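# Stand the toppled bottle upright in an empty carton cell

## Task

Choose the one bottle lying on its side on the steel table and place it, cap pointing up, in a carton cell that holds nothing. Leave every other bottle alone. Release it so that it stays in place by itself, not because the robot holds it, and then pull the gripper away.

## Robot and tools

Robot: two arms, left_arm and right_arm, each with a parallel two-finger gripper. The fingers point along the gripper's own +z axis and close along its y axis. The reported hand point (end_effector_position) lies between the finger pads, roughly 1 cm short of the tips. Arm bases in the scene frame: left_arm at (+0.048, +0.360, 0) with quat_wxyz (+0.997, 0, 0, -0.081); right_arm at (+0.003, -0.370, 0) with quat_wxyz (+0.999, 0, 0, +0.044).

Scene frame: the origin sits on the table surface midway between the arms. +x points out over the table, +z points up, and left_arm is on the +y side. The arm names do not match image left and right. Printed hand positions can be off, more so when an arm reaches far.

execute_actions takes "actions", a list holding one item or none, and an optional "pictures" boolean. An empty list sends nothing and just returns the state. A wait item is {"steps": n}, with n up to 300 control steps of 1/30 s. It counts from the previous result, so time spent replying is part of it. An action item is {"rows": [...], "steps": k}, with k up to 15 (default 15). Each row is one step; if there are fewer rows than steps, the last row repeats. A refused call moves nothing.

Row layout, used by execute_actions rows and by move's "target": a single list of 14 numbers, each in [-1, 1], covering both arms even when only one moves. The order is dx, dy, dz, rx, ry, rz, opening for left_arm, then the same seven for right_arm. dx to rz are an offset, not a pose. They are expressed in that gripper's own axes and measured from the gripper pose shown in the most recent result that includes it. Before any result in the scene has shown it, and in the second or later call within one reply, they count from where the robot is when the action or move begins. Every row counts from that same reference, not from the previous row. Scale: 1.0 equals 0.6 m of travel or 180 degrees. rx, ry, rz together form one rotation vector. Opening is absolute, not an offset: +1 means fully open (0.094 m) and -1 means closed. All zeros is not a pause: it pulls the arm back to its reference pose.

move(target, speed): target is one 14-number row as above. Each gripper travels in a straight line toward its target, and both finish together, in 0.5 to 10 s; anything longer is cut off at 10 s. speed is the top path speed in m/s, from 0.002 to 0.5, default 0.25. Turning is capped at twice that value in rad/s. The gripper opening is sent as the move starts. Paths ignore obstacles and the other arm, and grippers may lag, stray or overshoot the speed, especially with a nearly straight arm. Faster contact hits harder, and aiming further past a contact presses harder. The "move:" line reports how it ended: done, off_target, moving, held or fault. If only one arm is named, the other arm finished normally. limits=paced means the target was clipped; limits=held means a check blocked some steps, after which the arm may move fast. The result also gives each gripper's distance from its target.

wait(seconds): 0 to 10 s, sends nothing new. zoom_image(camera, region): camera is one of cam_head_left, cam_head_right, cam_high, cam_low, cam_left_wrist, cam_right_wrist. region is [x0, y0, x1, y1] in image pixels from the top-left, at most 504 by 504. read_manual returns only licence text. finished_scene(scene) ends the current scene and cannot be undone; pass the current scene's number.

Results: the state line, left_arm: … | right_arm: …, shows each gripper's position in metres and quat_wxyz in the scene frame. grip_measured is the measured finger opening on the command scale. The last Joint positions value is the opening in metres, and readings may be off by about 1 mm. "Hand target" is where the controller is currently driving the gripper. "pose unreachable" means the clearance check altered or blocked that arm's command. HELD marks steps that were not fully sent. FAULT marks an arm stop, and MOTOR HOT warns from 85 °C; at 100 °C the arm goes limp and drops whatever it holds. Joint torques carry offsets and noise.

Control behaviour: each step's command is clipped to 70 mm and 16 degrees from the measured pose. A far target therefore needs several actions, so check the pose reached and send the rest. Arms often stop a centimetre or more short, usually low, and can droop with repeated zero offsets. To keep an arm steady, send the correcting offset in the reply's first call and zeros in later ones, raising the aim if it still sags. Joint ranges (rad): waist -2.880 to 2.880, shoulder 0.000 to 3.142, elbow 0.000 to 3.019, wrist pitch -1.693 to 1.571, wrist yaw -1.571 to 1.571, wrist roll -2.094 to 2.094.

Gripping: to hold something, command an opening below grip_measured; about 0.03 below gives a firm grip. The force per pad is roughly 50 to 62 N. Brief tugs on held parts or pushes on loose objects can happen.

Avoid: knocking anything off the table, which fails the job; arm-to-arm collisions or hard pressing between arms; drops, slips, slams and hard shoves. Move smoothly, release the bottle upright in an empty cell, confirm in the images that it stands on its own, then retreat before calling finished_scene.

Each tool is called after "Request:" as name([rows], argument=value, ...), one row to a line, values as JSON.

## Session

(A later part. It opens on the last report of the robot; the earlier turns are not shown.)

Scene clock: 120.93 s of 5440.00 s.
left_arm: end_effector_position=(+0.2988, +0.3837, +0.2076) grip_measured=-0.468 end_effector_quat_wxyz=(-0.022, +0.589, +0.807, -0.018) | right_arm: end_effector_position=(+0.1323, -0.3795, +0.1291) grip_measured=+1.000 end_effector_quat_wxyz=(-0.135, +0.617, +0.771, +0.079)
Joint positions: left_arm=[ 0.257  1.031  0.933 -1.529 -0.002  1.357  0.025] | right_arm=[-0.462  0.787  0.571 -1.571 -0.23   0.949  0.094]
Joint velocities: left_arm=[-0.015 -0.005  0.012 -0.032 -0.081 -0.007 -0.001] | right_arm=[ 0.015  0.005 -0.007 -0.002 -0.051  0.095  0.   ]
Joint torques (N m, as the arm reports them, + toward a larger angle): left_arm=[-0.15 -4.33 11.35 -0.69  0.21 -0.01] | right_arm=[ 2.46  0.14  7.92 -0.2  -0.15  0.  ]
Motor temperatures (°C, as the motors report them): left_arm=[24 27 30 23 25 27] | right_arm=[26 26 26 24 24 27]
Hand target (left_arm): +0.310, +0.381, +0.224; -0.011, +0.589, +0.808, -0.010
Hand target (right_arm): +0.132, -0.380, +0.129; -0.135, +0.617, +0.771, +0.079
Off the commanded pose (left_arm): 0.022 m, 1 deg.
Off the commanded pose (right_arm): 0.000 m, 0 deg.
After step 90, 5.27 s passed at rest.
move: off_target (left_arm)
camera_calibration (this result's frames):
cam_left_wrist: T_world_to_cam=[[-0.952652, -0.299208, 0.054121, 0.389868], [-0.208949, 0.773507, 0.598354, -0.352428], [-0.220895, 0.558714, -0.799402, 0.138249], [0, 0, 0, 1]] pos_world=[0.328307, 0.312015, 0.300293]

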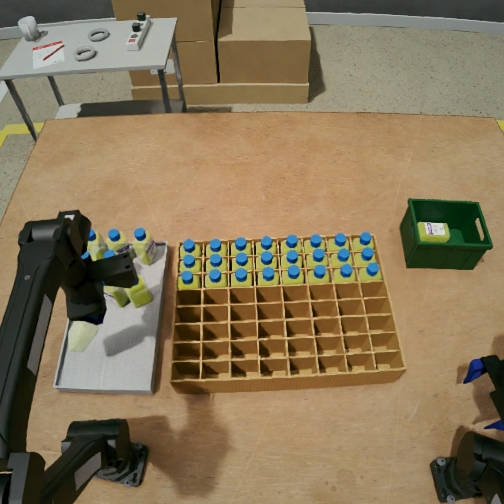

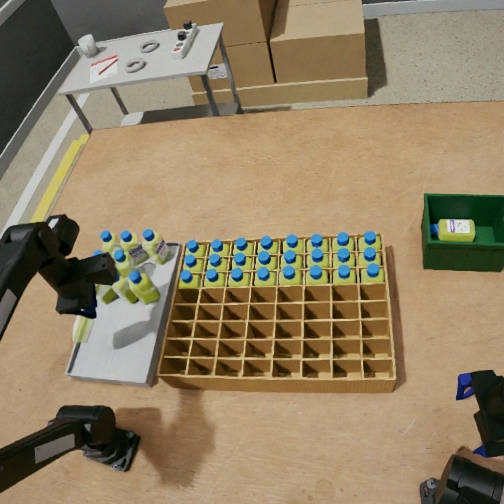

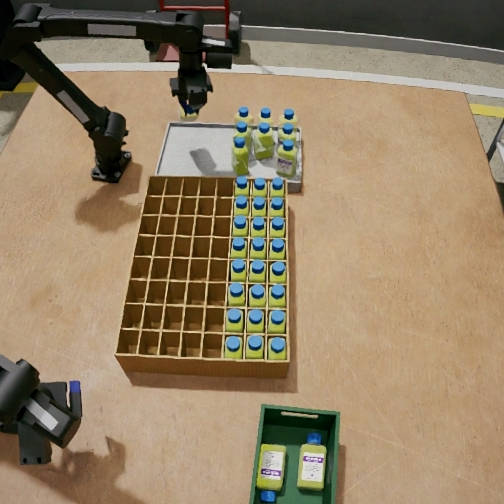

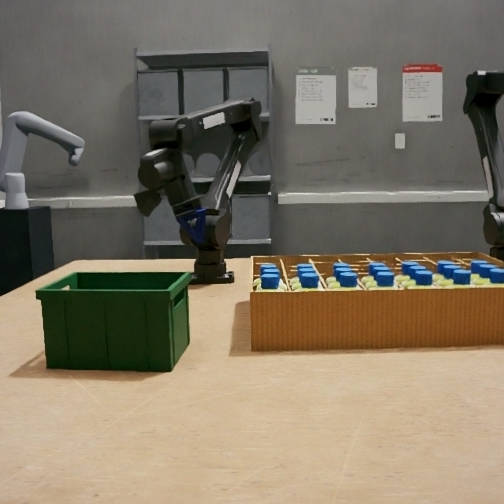

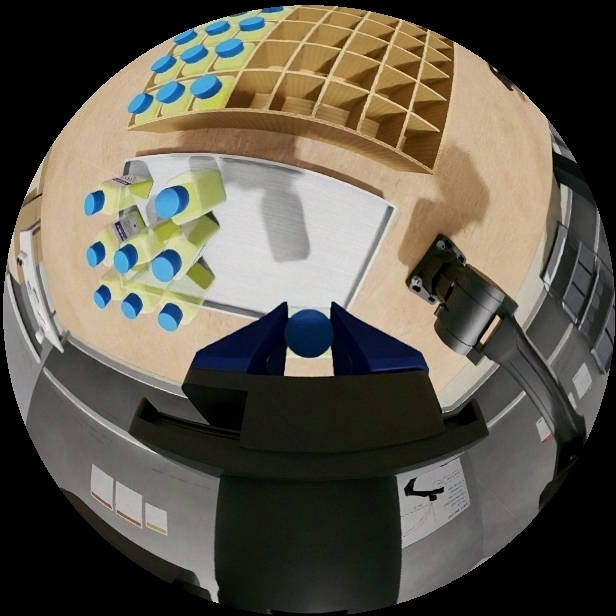

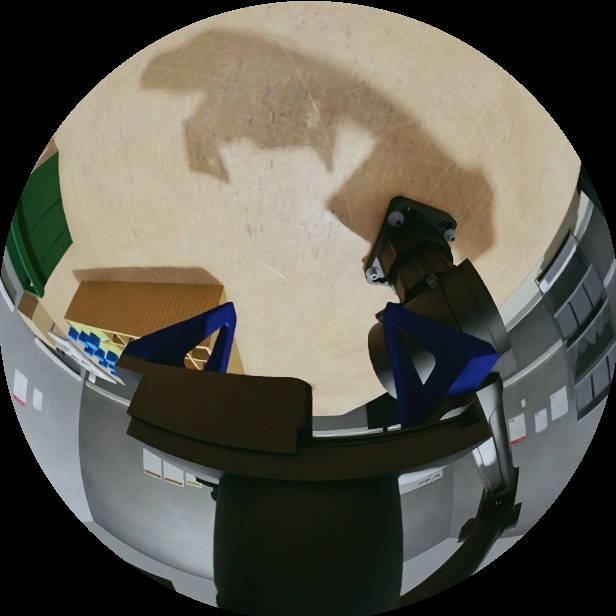

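Request:
move(target=[-0.488,-0.083,-0.086,0.022,-0.25,0.10,-0.5,0,0,0,0,0,0,1], speed=0.15)

Request:
zoom_image(camera="cam_high", region=[110, 100, 310, 300])

Request:
zoom_image(camera="cam_head_left", region=[160, 240, 320, 400])

Scene clock: 135.93 s of 5440.00 s.
left_arm: end_effector_position=(+0.3330, +0.1046, +0.2362) grip_measured=-0.468 end_effector_quat_wxyz=(+0.251, +0.649, +0.664, -0.273) | right_arm: end_effector_position=(+0.1323, -0.3795, +0.1291) grip_measured=+1.000 end_effector_quat_wxyz=(-0.135, +0.617, +0.771, +0.079)
Joint positions: left_arm=[-0.28   1.12   0.933 -1.022  0.684  0.977  0.025] | right_arm=[-0.462  0.787  0.571 -1.571 -0.23   0.949  0.094]
Joint velocities: left_arm=[-0.005 -0.024 -0.002  0.017 -0.022 -0.051 -0.001] | right_arm=[ 0.005  0.005  0.007 -0.002  0.081 -0.022  0.   ]
Joint torques (N m, as the arm reports them, + toward a larger angle): left_arm=[-0.03 -6.91 11.87  1.29  0.87 -0.11] | right_arm=[ 2.38 -0.12  7.95 -0.23 -0.14  0.  ]
Motor temperatures (°C, as the motors report them): left_arm=[24 27 31 23 25 27] | right_arm=[26 26 26 24 24 27]
Hand target (left_arm): +0.346, +0.093, +0.260; +0.277, +0.651, +0.653, -0.269
Hand target (right_arm): +0.132, -0.380, +0.129; -0.135, +0.617, +0.771, +0.079
Off the commanded pose (left_arm): 0.028 m, 3 deg.
Off the commanded pose (right_arm): 0.000 m, 0 deg.
After step 90, 8.80 s passed at rest.
move: off_target (left_arm)
camera_calibration (this result's frames):
cam_left_wrist: T_world_to_cam=[[-0.99945, -0.00391274, 0.0329305, 0.327159], [-0.00813913, 0.991584, -0.129207, -0.0643752], [-0.0321478, -0.129404, -0.991071, 0.379046], [0, 0, 0, 1]] pos_world=[0.338641, 0.114163, 0.35657]

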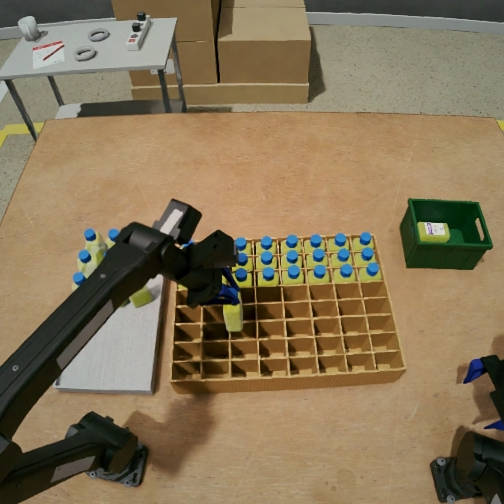

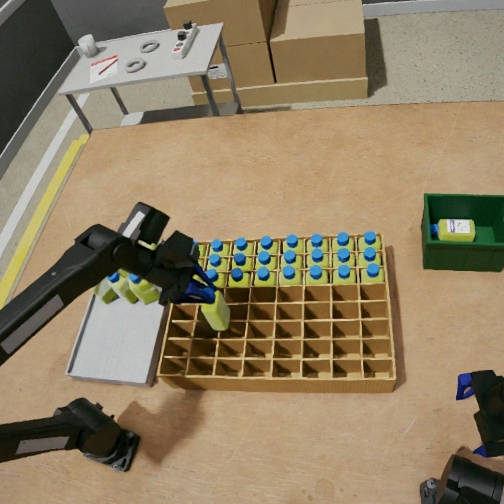

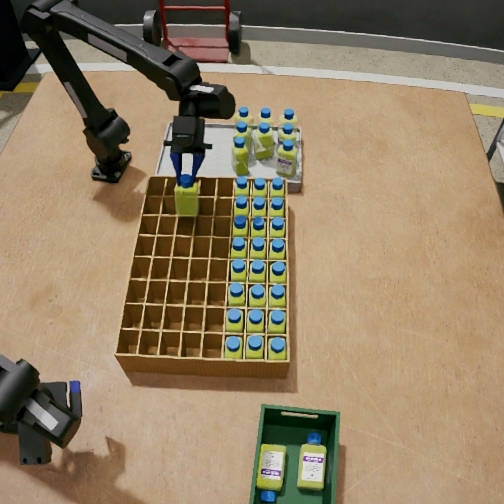

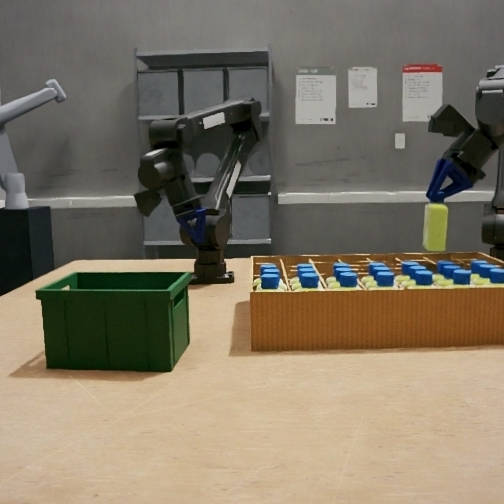

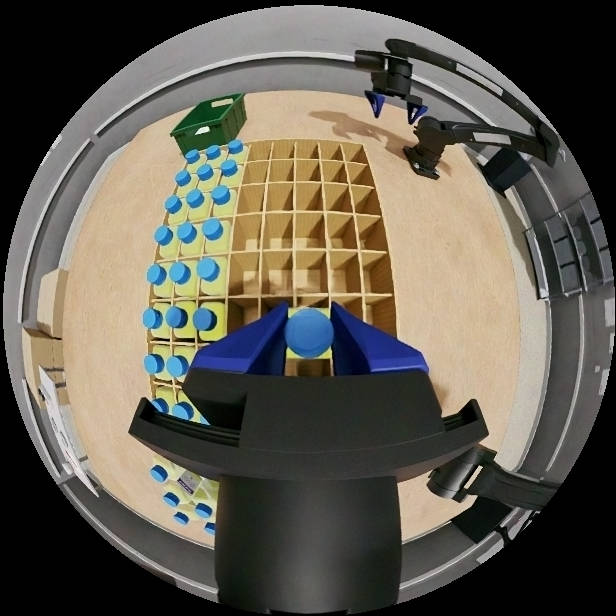

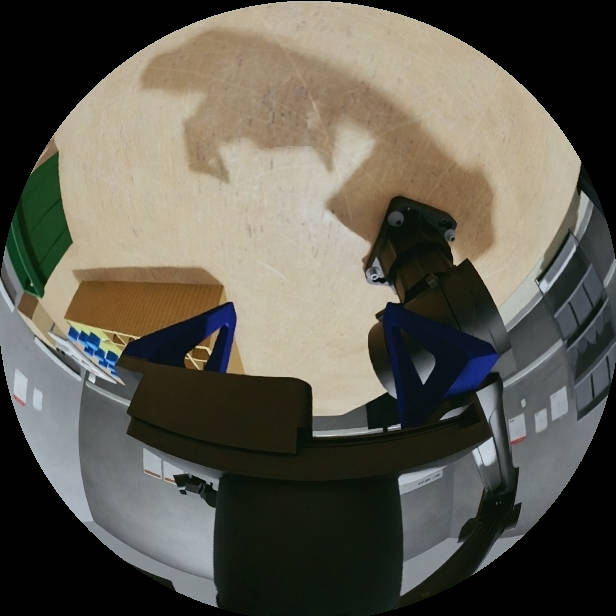

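Region (110, 100, 310, 300) of cam_high's 504x504 image, scaled by 2.520, with more detail than that image has.

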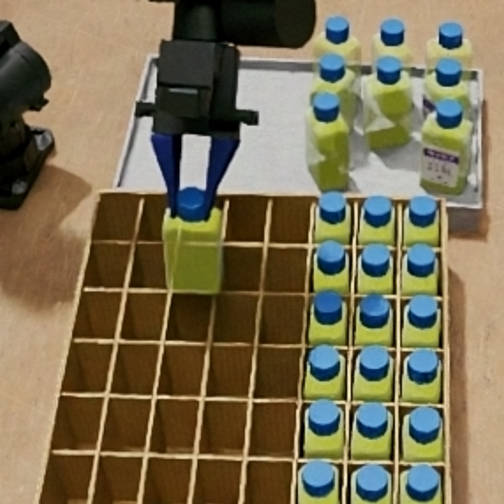

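Region (160, 240, 320, 400) of cam_head_left's 504x504 image, scaled by 3.150, with more detail than that image has.

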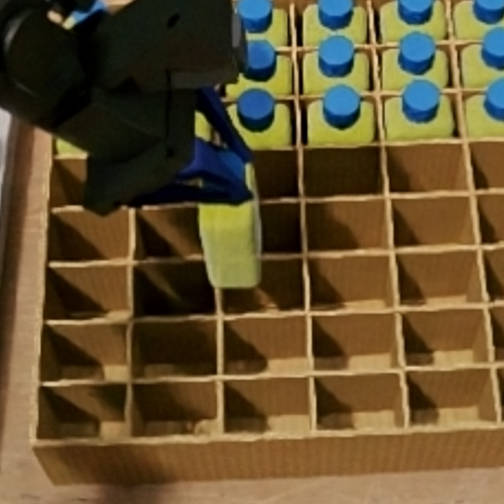

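Request:
move(target=[-0.063,0.058,-0.008,-0.344,-0.019,-0.362,-0.5,0,0,0,0,0,0,1], speed=0.2)

Request:
zoom_image(camera="cam_high", region=[110, 100, 310, 300])

Request:
zoom_image(camera="cam_head_left", region=[160, 240, 320, 400])

Scene clock: 151.70 s of 5440.00 s.
left_arm: end_effector_position=(+0.3635, +0.0989, +0.2382) grip_measured=-0.468 end_effector_quat_wxyz=(+0.353, -0.002, +0.936, +0.005) | right_arm: end_effector_position=(+0.1323, -0.3795, +0.1291) grip_measured=+1.000 end_effector_quat_wxyz=(-0.135, +0.617, +0.771, +0.079)
Joint positions: left_arm=[-0.753  1.129  0.947 -0.904 -0.559 -0.777  0.025] | right_arm=[-0.462  0.787  0.571 -1.571 -0.23   0.949  0.094]
Joint velocities: left_arm=[-0.005  0.005 -0.002  0.007 -0.022  0.007 -0.   ] | right_arm=[-0.005  0.005 -0.017  0.002 -0.007  0.007  0.   ]
Joint torques (N m, as the arm reports them, + toward a larger angle): left_arm=[-0.4  -7.03 12.89  0.34 -0.74 -0.03] | right_arm=[ 2.52 -0.02  7.9  -0.15 -0.17 -0.01]
Motor temperatures (°C, as the motors report them): left_arm=[24 27 32 24 25 27] | right_arm=[26 26 26 24 24 27]
Hand target (left_arm): +0.369, +0.084, +0.265; +0.368, -0.010, +0.930, -0.015
Hand target (right_arm): +0.132, -0.380, +0.129; -0.135, +0.617, +0.771, +0.079
Off the commanded pose (left_arm): 0.032 m, 3 deg.
Off the commanded pose (right_arm): 0.000 m, 0 deg.
After step 90, 8.30 s passed at rest.
move: off_target (left_arm)
camera_calibration (this result's frames):
cam_left_wrist: T_world_to_cam=[[0.00302748, -0.99992, -0.0122987, 0.102452], [-0.995701, -0.00187561, -0.0926116, 0.390316], [0.0925811, 0.0125262, -0.995626, 0.32295], [0, 0, 0, 1]] pos_world=[0.358429, 0.0991302, 0.358945]

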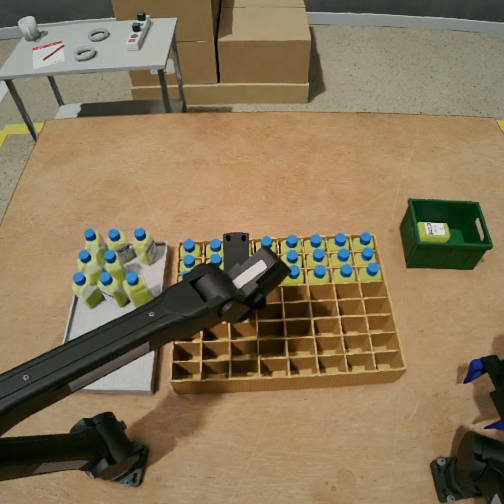

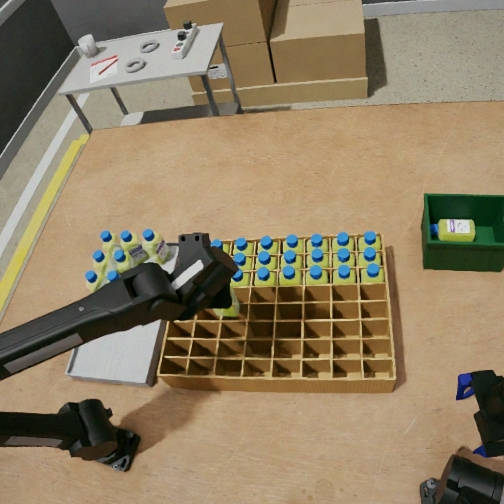

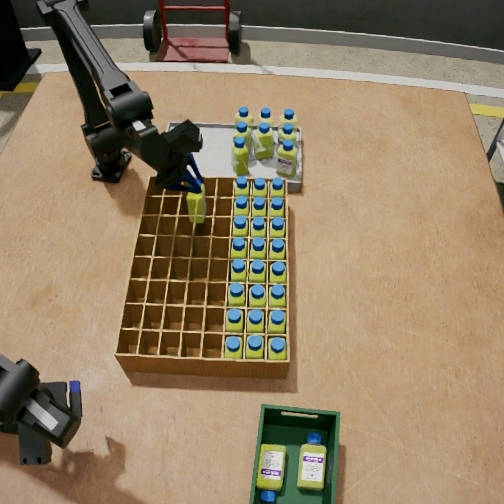

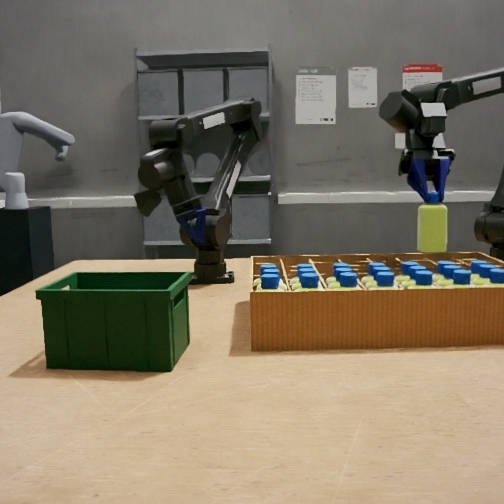

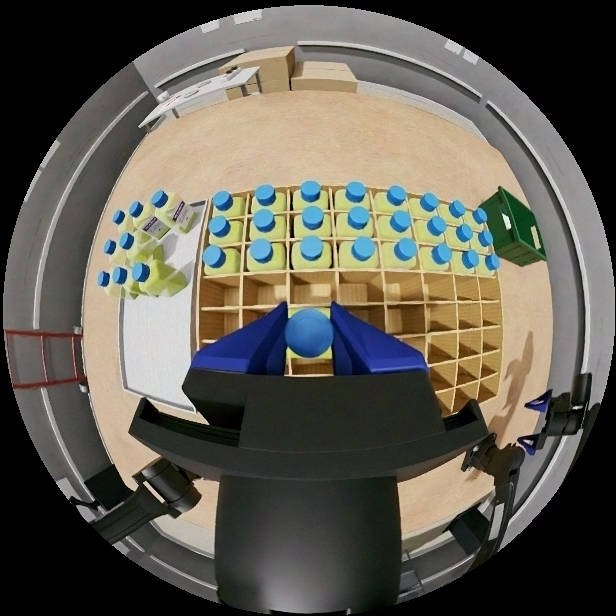

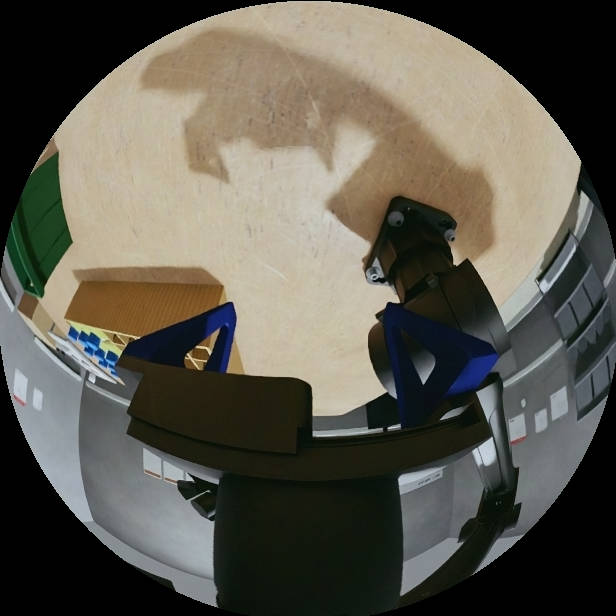

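Region (110, 100, 310, 300) of cam_high's 504x504 image, scaled by 2.520, with more detail than that image has.

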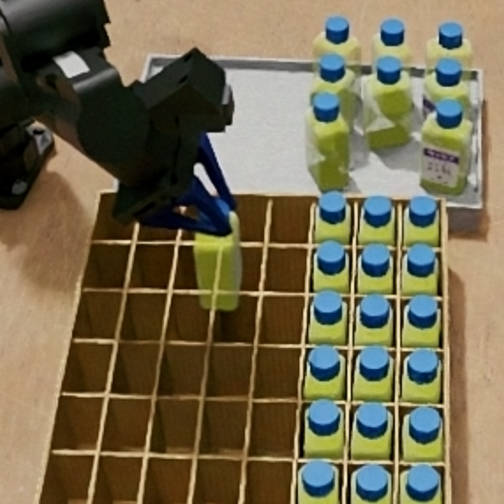

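Region (160, 240, 320, 400) of cam_head_left's 504x504 image, scaled by 3.150, with more detail than that image has.

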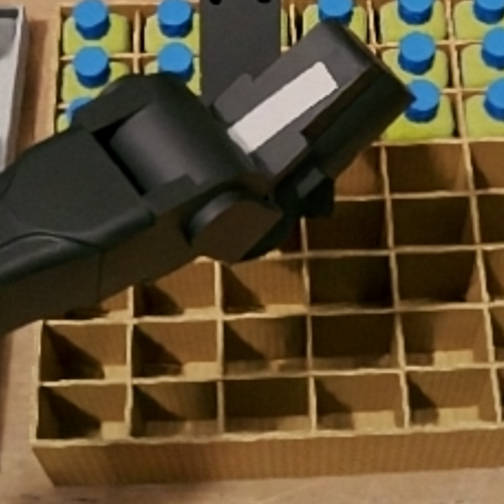

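Request:
zoom_image(camera="cam_left_wrist", region=[230, 220, 410, 380])

Request:
zoom_image(camera="cam_head_right", region=[150, 230, 310, 390])

Region (230, 220, 410, 380) of cam_left_wrist's 616x616 image, scaled by 2.800, with more detail than that image has.

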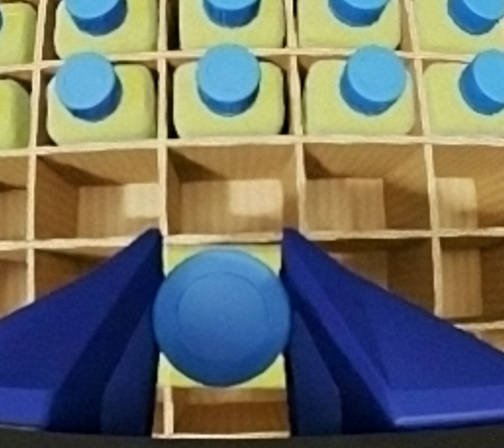

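Region (150, 230, 310, 390) of cam_head_right's 504x504 image, scaled by 3.150, with more detail than that image has.

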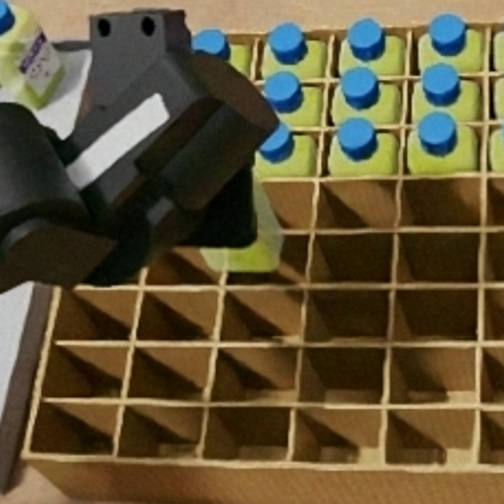

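Request:
move(target=[0.033,0,0.071,0,-0.012,0,-0.5,0,0,0,0,0,0,1], speed=0.08)

Request:
zoom_image(camera="cam_left_wrist", region=[210, 200, 430, 380])

Request:
zoom_image(camera="cam_high", region=[140, 130, 280, 270])

Scene clock: 163.03 s of 5440.00 s.
left_arm: end_effector_position=(+0.3698, +0.0968, +0.1923) grip_measured=-0.468 end_effector_quat_wxyz=(+0.366, -0.001, +0.931, +0.004) | right_arm: end_effector_position=(+0.1323, -0.3795, +0.1291) grip_measured=+1.000 end_effector_quat_wxyz=(-0.135, +0.617, +0.771, +0.079)
Joint positions: left_arm=[-0.749  1.169  0.842 -0.731 -0.574 -0.759  0.025] | right_arm=[-0.462  0.787  0.571 -1.571 -0.23   0.949  0.094]
Joint velocities: left_arm=[-0.015 -0.005 -0.007  0.002 -0.022 -0.081 -0.001] | right_arm=[ 0.024 -0.005 -0.017 -0.007  0.022 -0.007  0.   ]
Joint torques (N m, as the arm reports them, + toward a larger angle): left_arm=[ 1.84 -7.8   7.89  1.54 -0.5   0.24] | right_arm=[ 2.43 -0.04  7.85 -0.17 -0.15 -0.01]
Motor temperatures (°C, as the motors report them): left_arm=[24 27 33 23 25 27] | right_arm=[26 26 26 24 24 27]
Hand target (left_arm): +0.377, +0.098, +0.193; +0.371, -0.002, +0.929, +0.006
Hand target (right_arm): +0.132, -0.380, +0.129; -0.135, +0.617, +0.771, +0.079
Off the commanded pose (left_arm): 0.008 m, 1 deg.
Off the commanded pose (right_arm): 0.000 m, 0 deg.
After step 90, 7.33 s passed at rest.
move: done
camera_calibration (this result's frames):
cam_left_wrist: T_world_to_cam=[[0.00124492, -0.999946, -0.0102827, 0.100053], [-0.992842, -0.0000079101, -0.119434, 0.396231], [0.119428, 0.0103577, -0.992789, 0.266385], [0, 0, 0, 1]] pos_world=[0.361456, 0.0972912, 0.312816]

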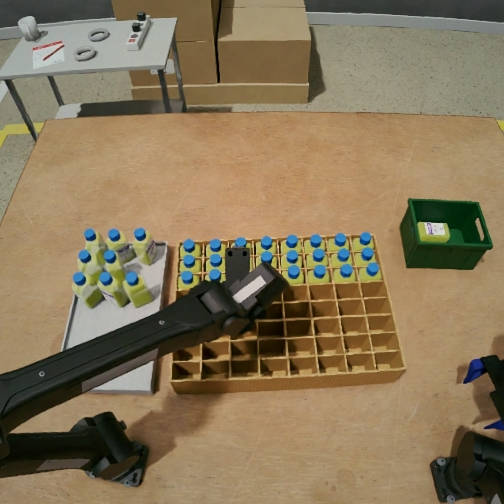

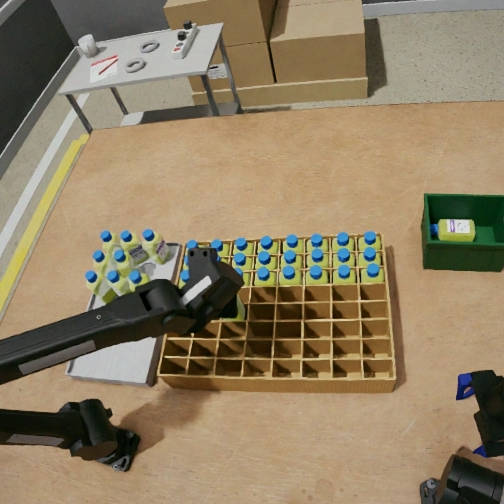

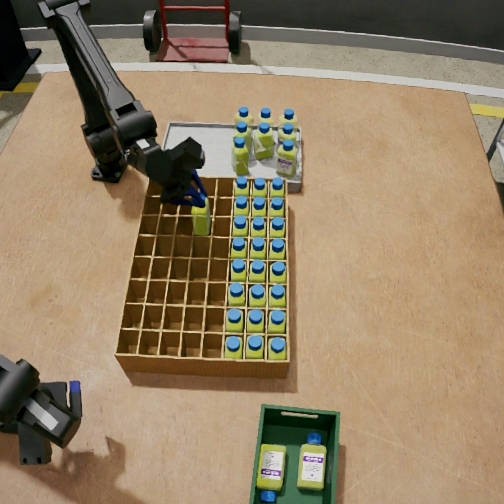

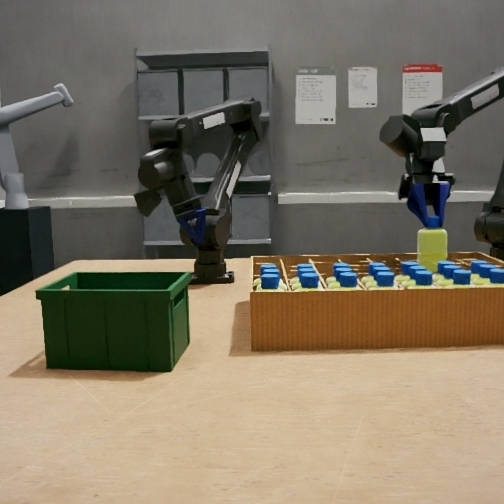

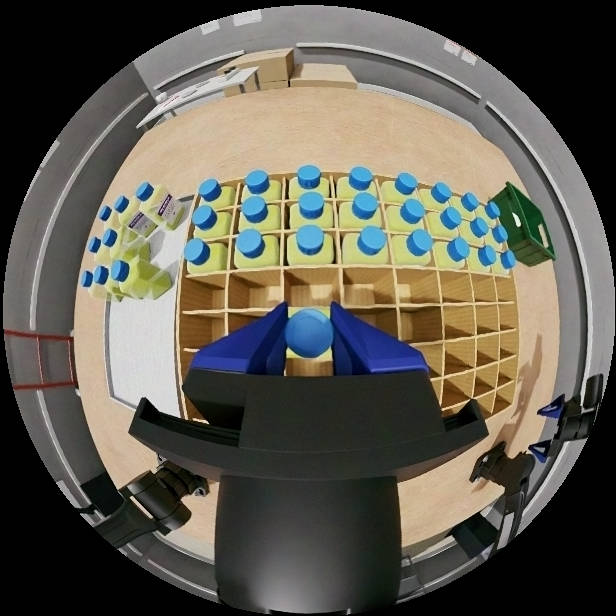

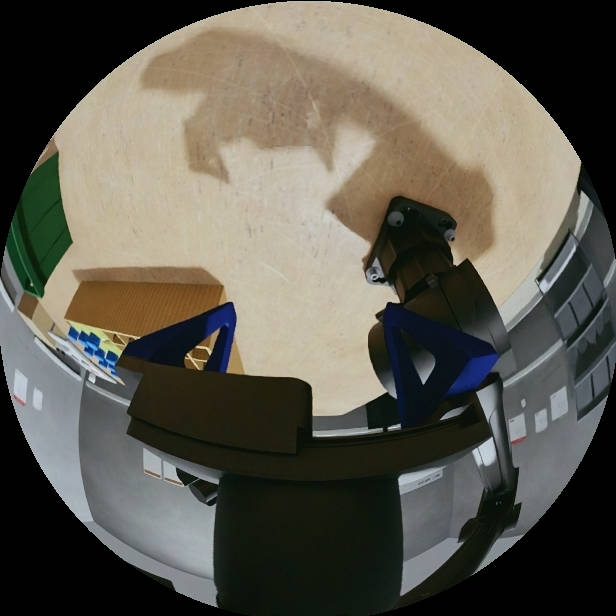

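Region (210, 200, 430, 380) of cam_left_wrist's 616x616 image, scaled by 2.291, with more detail than that image has; it fills the top 412 rows of this view, and the rest is white.

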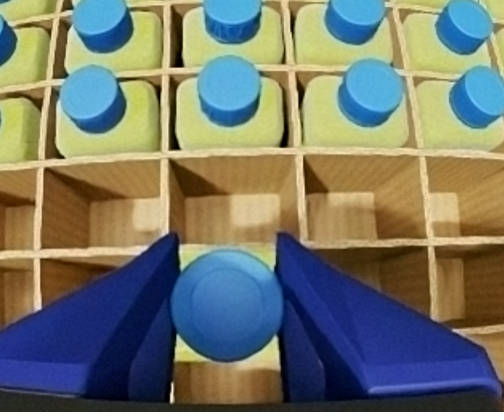

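Region (140, 130, 280, 270) of cam_high's 504x504 image, scaled by 3.600, with more detail than that image has.

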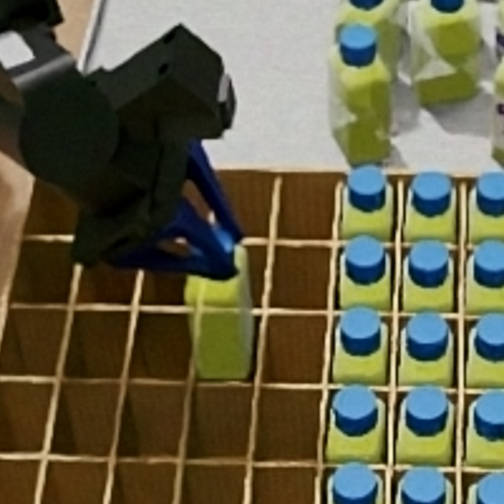

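Request:
move(target=[0.036,0,0.068,0,0,0,-0.5,0,0,0,0,0,0,1], speed=0.04)

Request:
zoom_image(camera="cam_high", region=[140, 130, 280, 270])

Scene clock: 168.77 s of 5440.00 s.
left_arm: end_effector_position=(+0.3740, +0.0952, +0.1467) grip_measured=-0.468 end_effector_quat_wxyz=(+0.360, +0.001, +0.933, +0.004) | right_arm: end_effector_position=(+0.1323, -0.3795, +0.1291) grip_measured=+1.000 end_effector_quat_wxyz=(-0.135, +0.617, +0.771, +0.079)
Joint positions: left_arm=[-0.739  1.237  0.77  -0.596 -0.56  -0.748  0.025] | right_arm=[-0.462  0.787  0.571 -1.571 -0.23   0.949  0.094]
Joint velocities: left_arm=[-0.015  0.005  0.002 -0.002 -0.022 -0.022  0.003] | right_arm=[-0.005  0.005 -0.017  0.002 -0.007  0.051  0.   ]
Joint torques (N m, as the arm reports them, + toward a larger angle): left_arm=[ 1.74 -8.15  7.7   1.69 -0.39  0.17] | right_arm=[ 2.27 -0.08  7.78 -0.18 -0.16  0.  ]
Motor temperatures (°C, as the motors report them): left_arm=[24 27 32 24 25 27] | right_arm=[26 26 26 24 24 27]
Hand target (left_arm): +0.382, +0.096, +0.148; +0.366, -0.001, +0.931, +0.004
Hand target (right_arm): +0.132, -0.380, +0.129; -0.135, +0.617, +0.771, +0.079
Off the commanded pose (left_arm): 0.008 m, 1 deg.
Off the commanded pose (right_arm): 0.000 m, 0 deg.
After step 90, 1.27 s passed at rest.
move: done
camera_calibration (this result's frames):
cam_left_wrist: T_world_to_cam=[[-0.00297241, -0.999907, -0.0133098, 0.0999511], [-0.994152, 0.00439154, -0.107899, 0.393299], [0.107947, 0.0129112, -0.994073, 0.224891], [0, 0, 0, 1]] pos_world=[0.36702, 0.095311, 0.267325]

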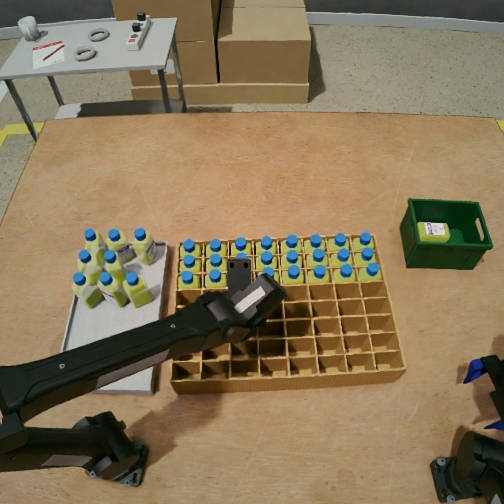

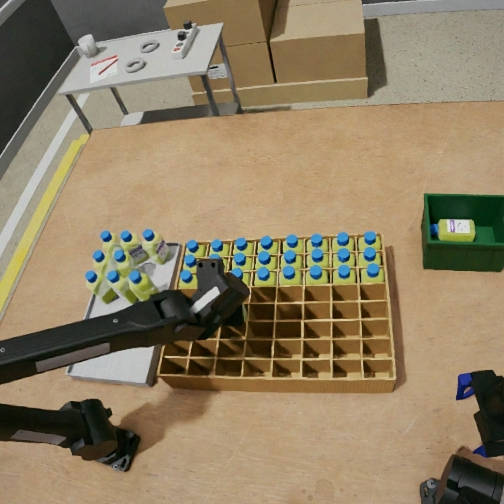

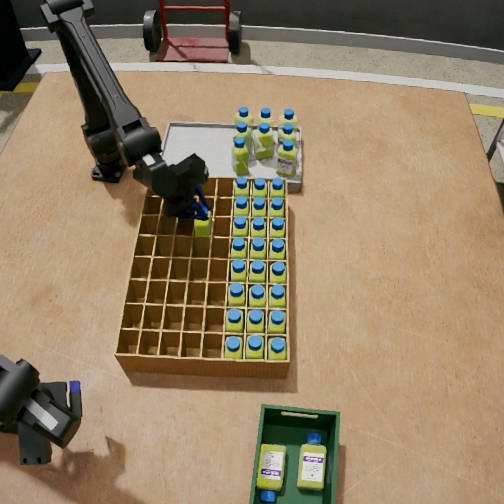

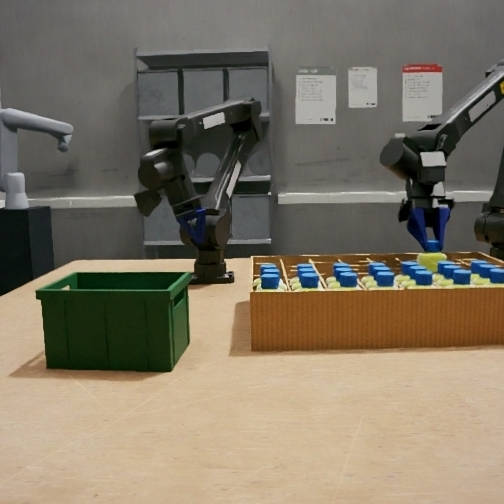

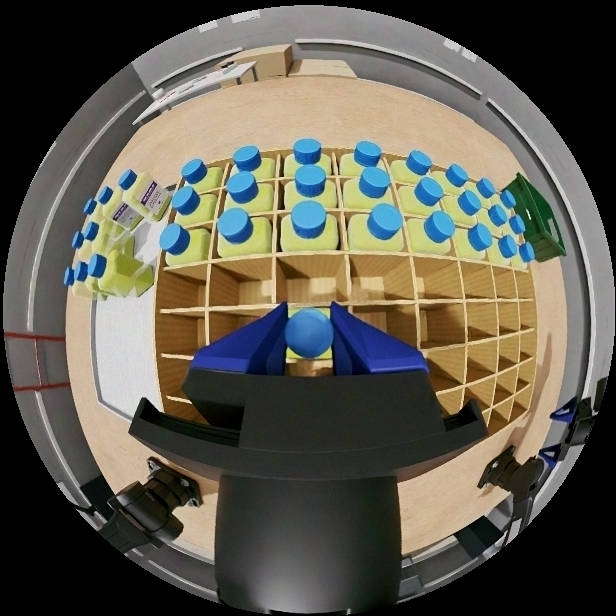

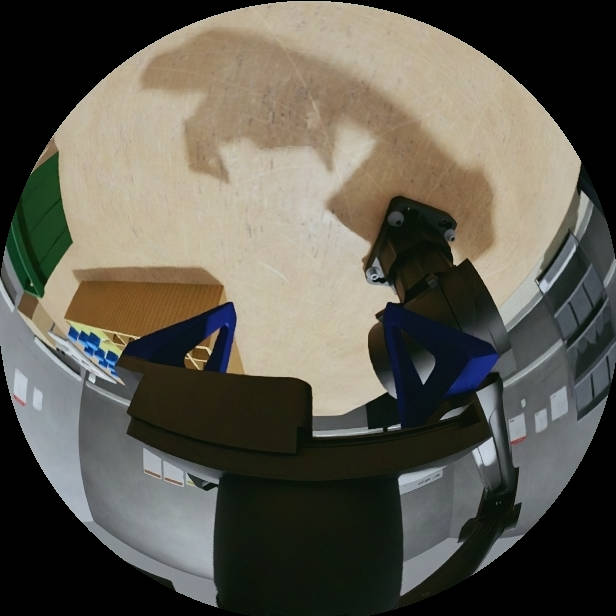

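Region (140, 130, 280, 270) of cam_high's 504x504 image, scaled by 3.600, with more detail than that image has.

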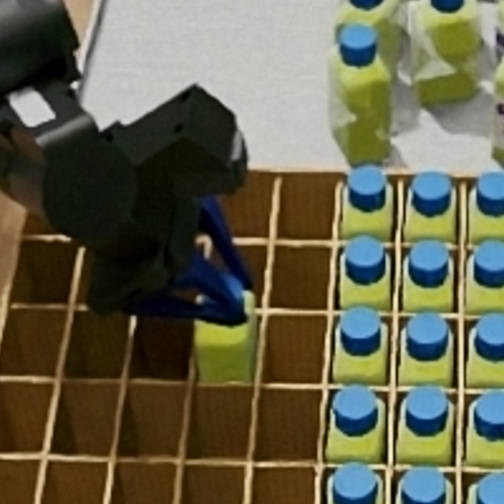

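Request:
move(target=[0.044,0,0.05,0,0,0,-0.5,0,0,0,0,0,0,1], speed=0.04)

Request:
zoom_image(camera="cam_low", region=[360, 190, 504, 310])

Scene clock: 172.17 s of 5440.00 s.
left_arm: end_effector_position=(+0.3747, +0.0951, +0.1194) grip_measured=-0.468 end_effector_quat_wxyz=(+0.366, -0.001, +0.931, +0.000) | right_arm: end_effector_position=(+0.1323, -0.3795, +0.1291) grip_measured=+1.000 end_effector_quat_wxyz=(-0.135, +0.617, +0.771, +0.079)
Joint positions: left_arm=[-0.739  1.278  0.717 -0.487 -0.564 -0.748  0.025] | right_arm=[-0.462  0.787  0.571 -1.571 -0.23   0.949  0.094]
Joint velocities: left_arm=[-0.005  0.005 -0.007 -0.002  0.007 -0.007  0.   ] | right_arm=[ 0.005 -0.005 -0.012  0.007  0.007  0.022  0.   ]
Joint torques (N m, as the arm reports them, + toward a larger angle): left_arm=[ 0.86 -6.35  6.33  1.61 -0.17  0.06] | right_arm=[ 2.5   0.22  7.85 -0.21 -0.16  0.02]
Motor temperatures (°C, as the motors report them): left_arm=[24 27 32 24 25 27] | right_arm=[26 26 26 24 24 27]
Hand target (left_arm): +0.374, +0.095, +0.107; +0.360, +0.001, +0.933, +0.005
Hand target (right_arm): +0.132, -0.380, +0.129; -0.135, +0.617, +0.771, +0.079
Off the commanded pose (left_arm): 0.013 m, 1 deg.
Off the commanded pose (right_arm): 0.000 m, 0 deg.
move: off_target (left_arm)
camera_calibration (this result's frames):
cam_left_wrist: T_world_to_cam=[[-0.000991087, -0.999993, -0.0037377, 0.0976389], [-0.99281, 0.00143135, -0.119694, 0.392304], [0.119698, 0.0035922, -0.992804, 0.194012], [0, 0, 0, 1]] pos_world=[0.366357, 0.0963798, 0.239937]

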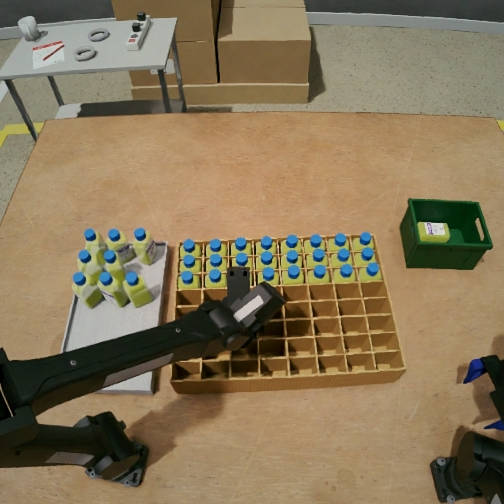

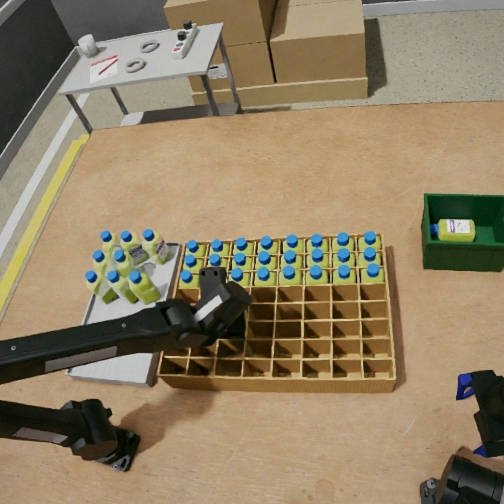

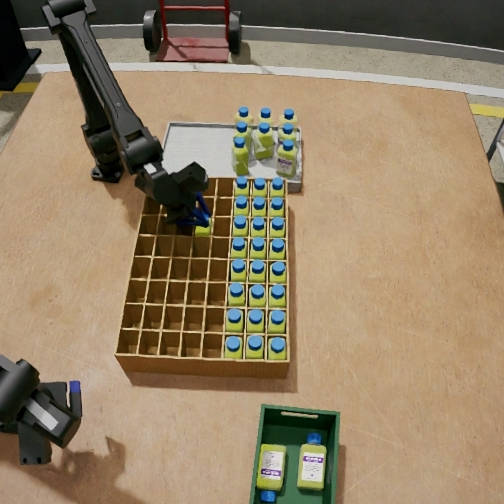

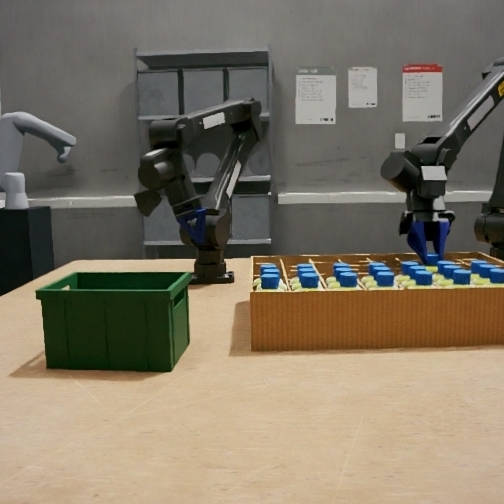

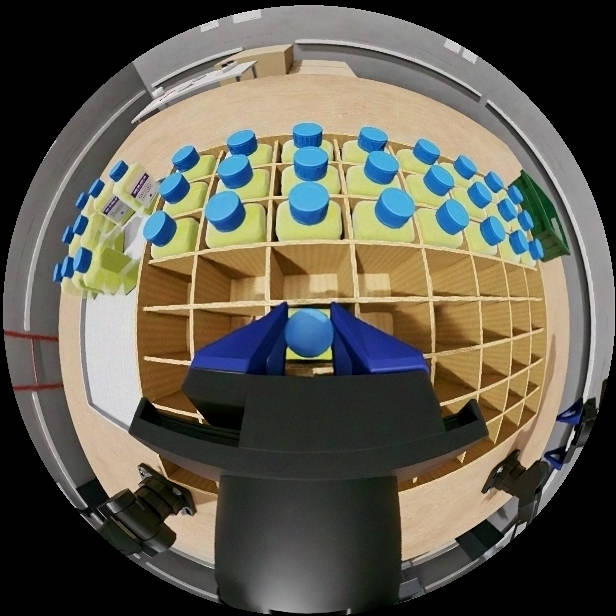

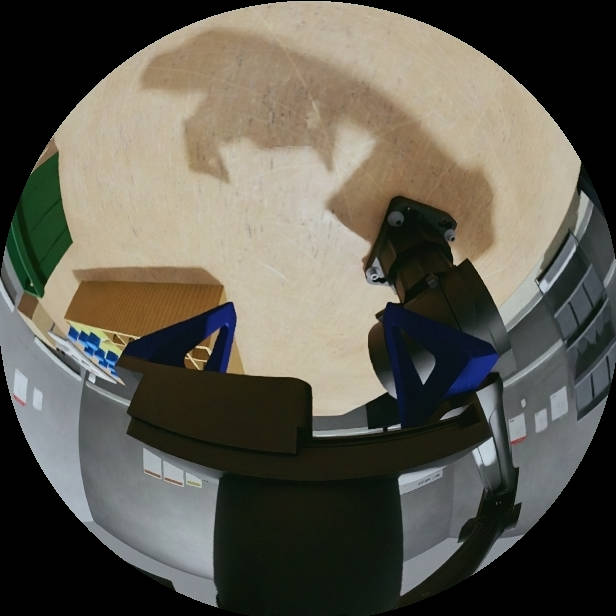

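Region (360, 190, 504, 310) of cam_low's 504x504 image, scaled by 3.500, with more detail than that image has.

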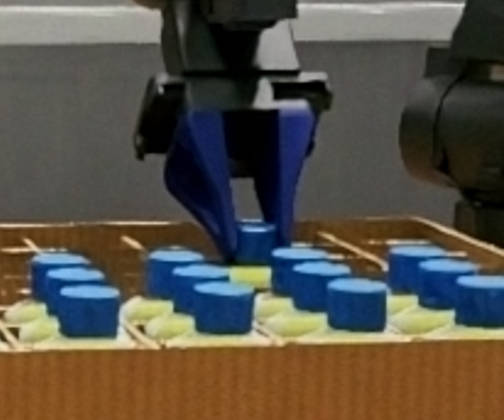

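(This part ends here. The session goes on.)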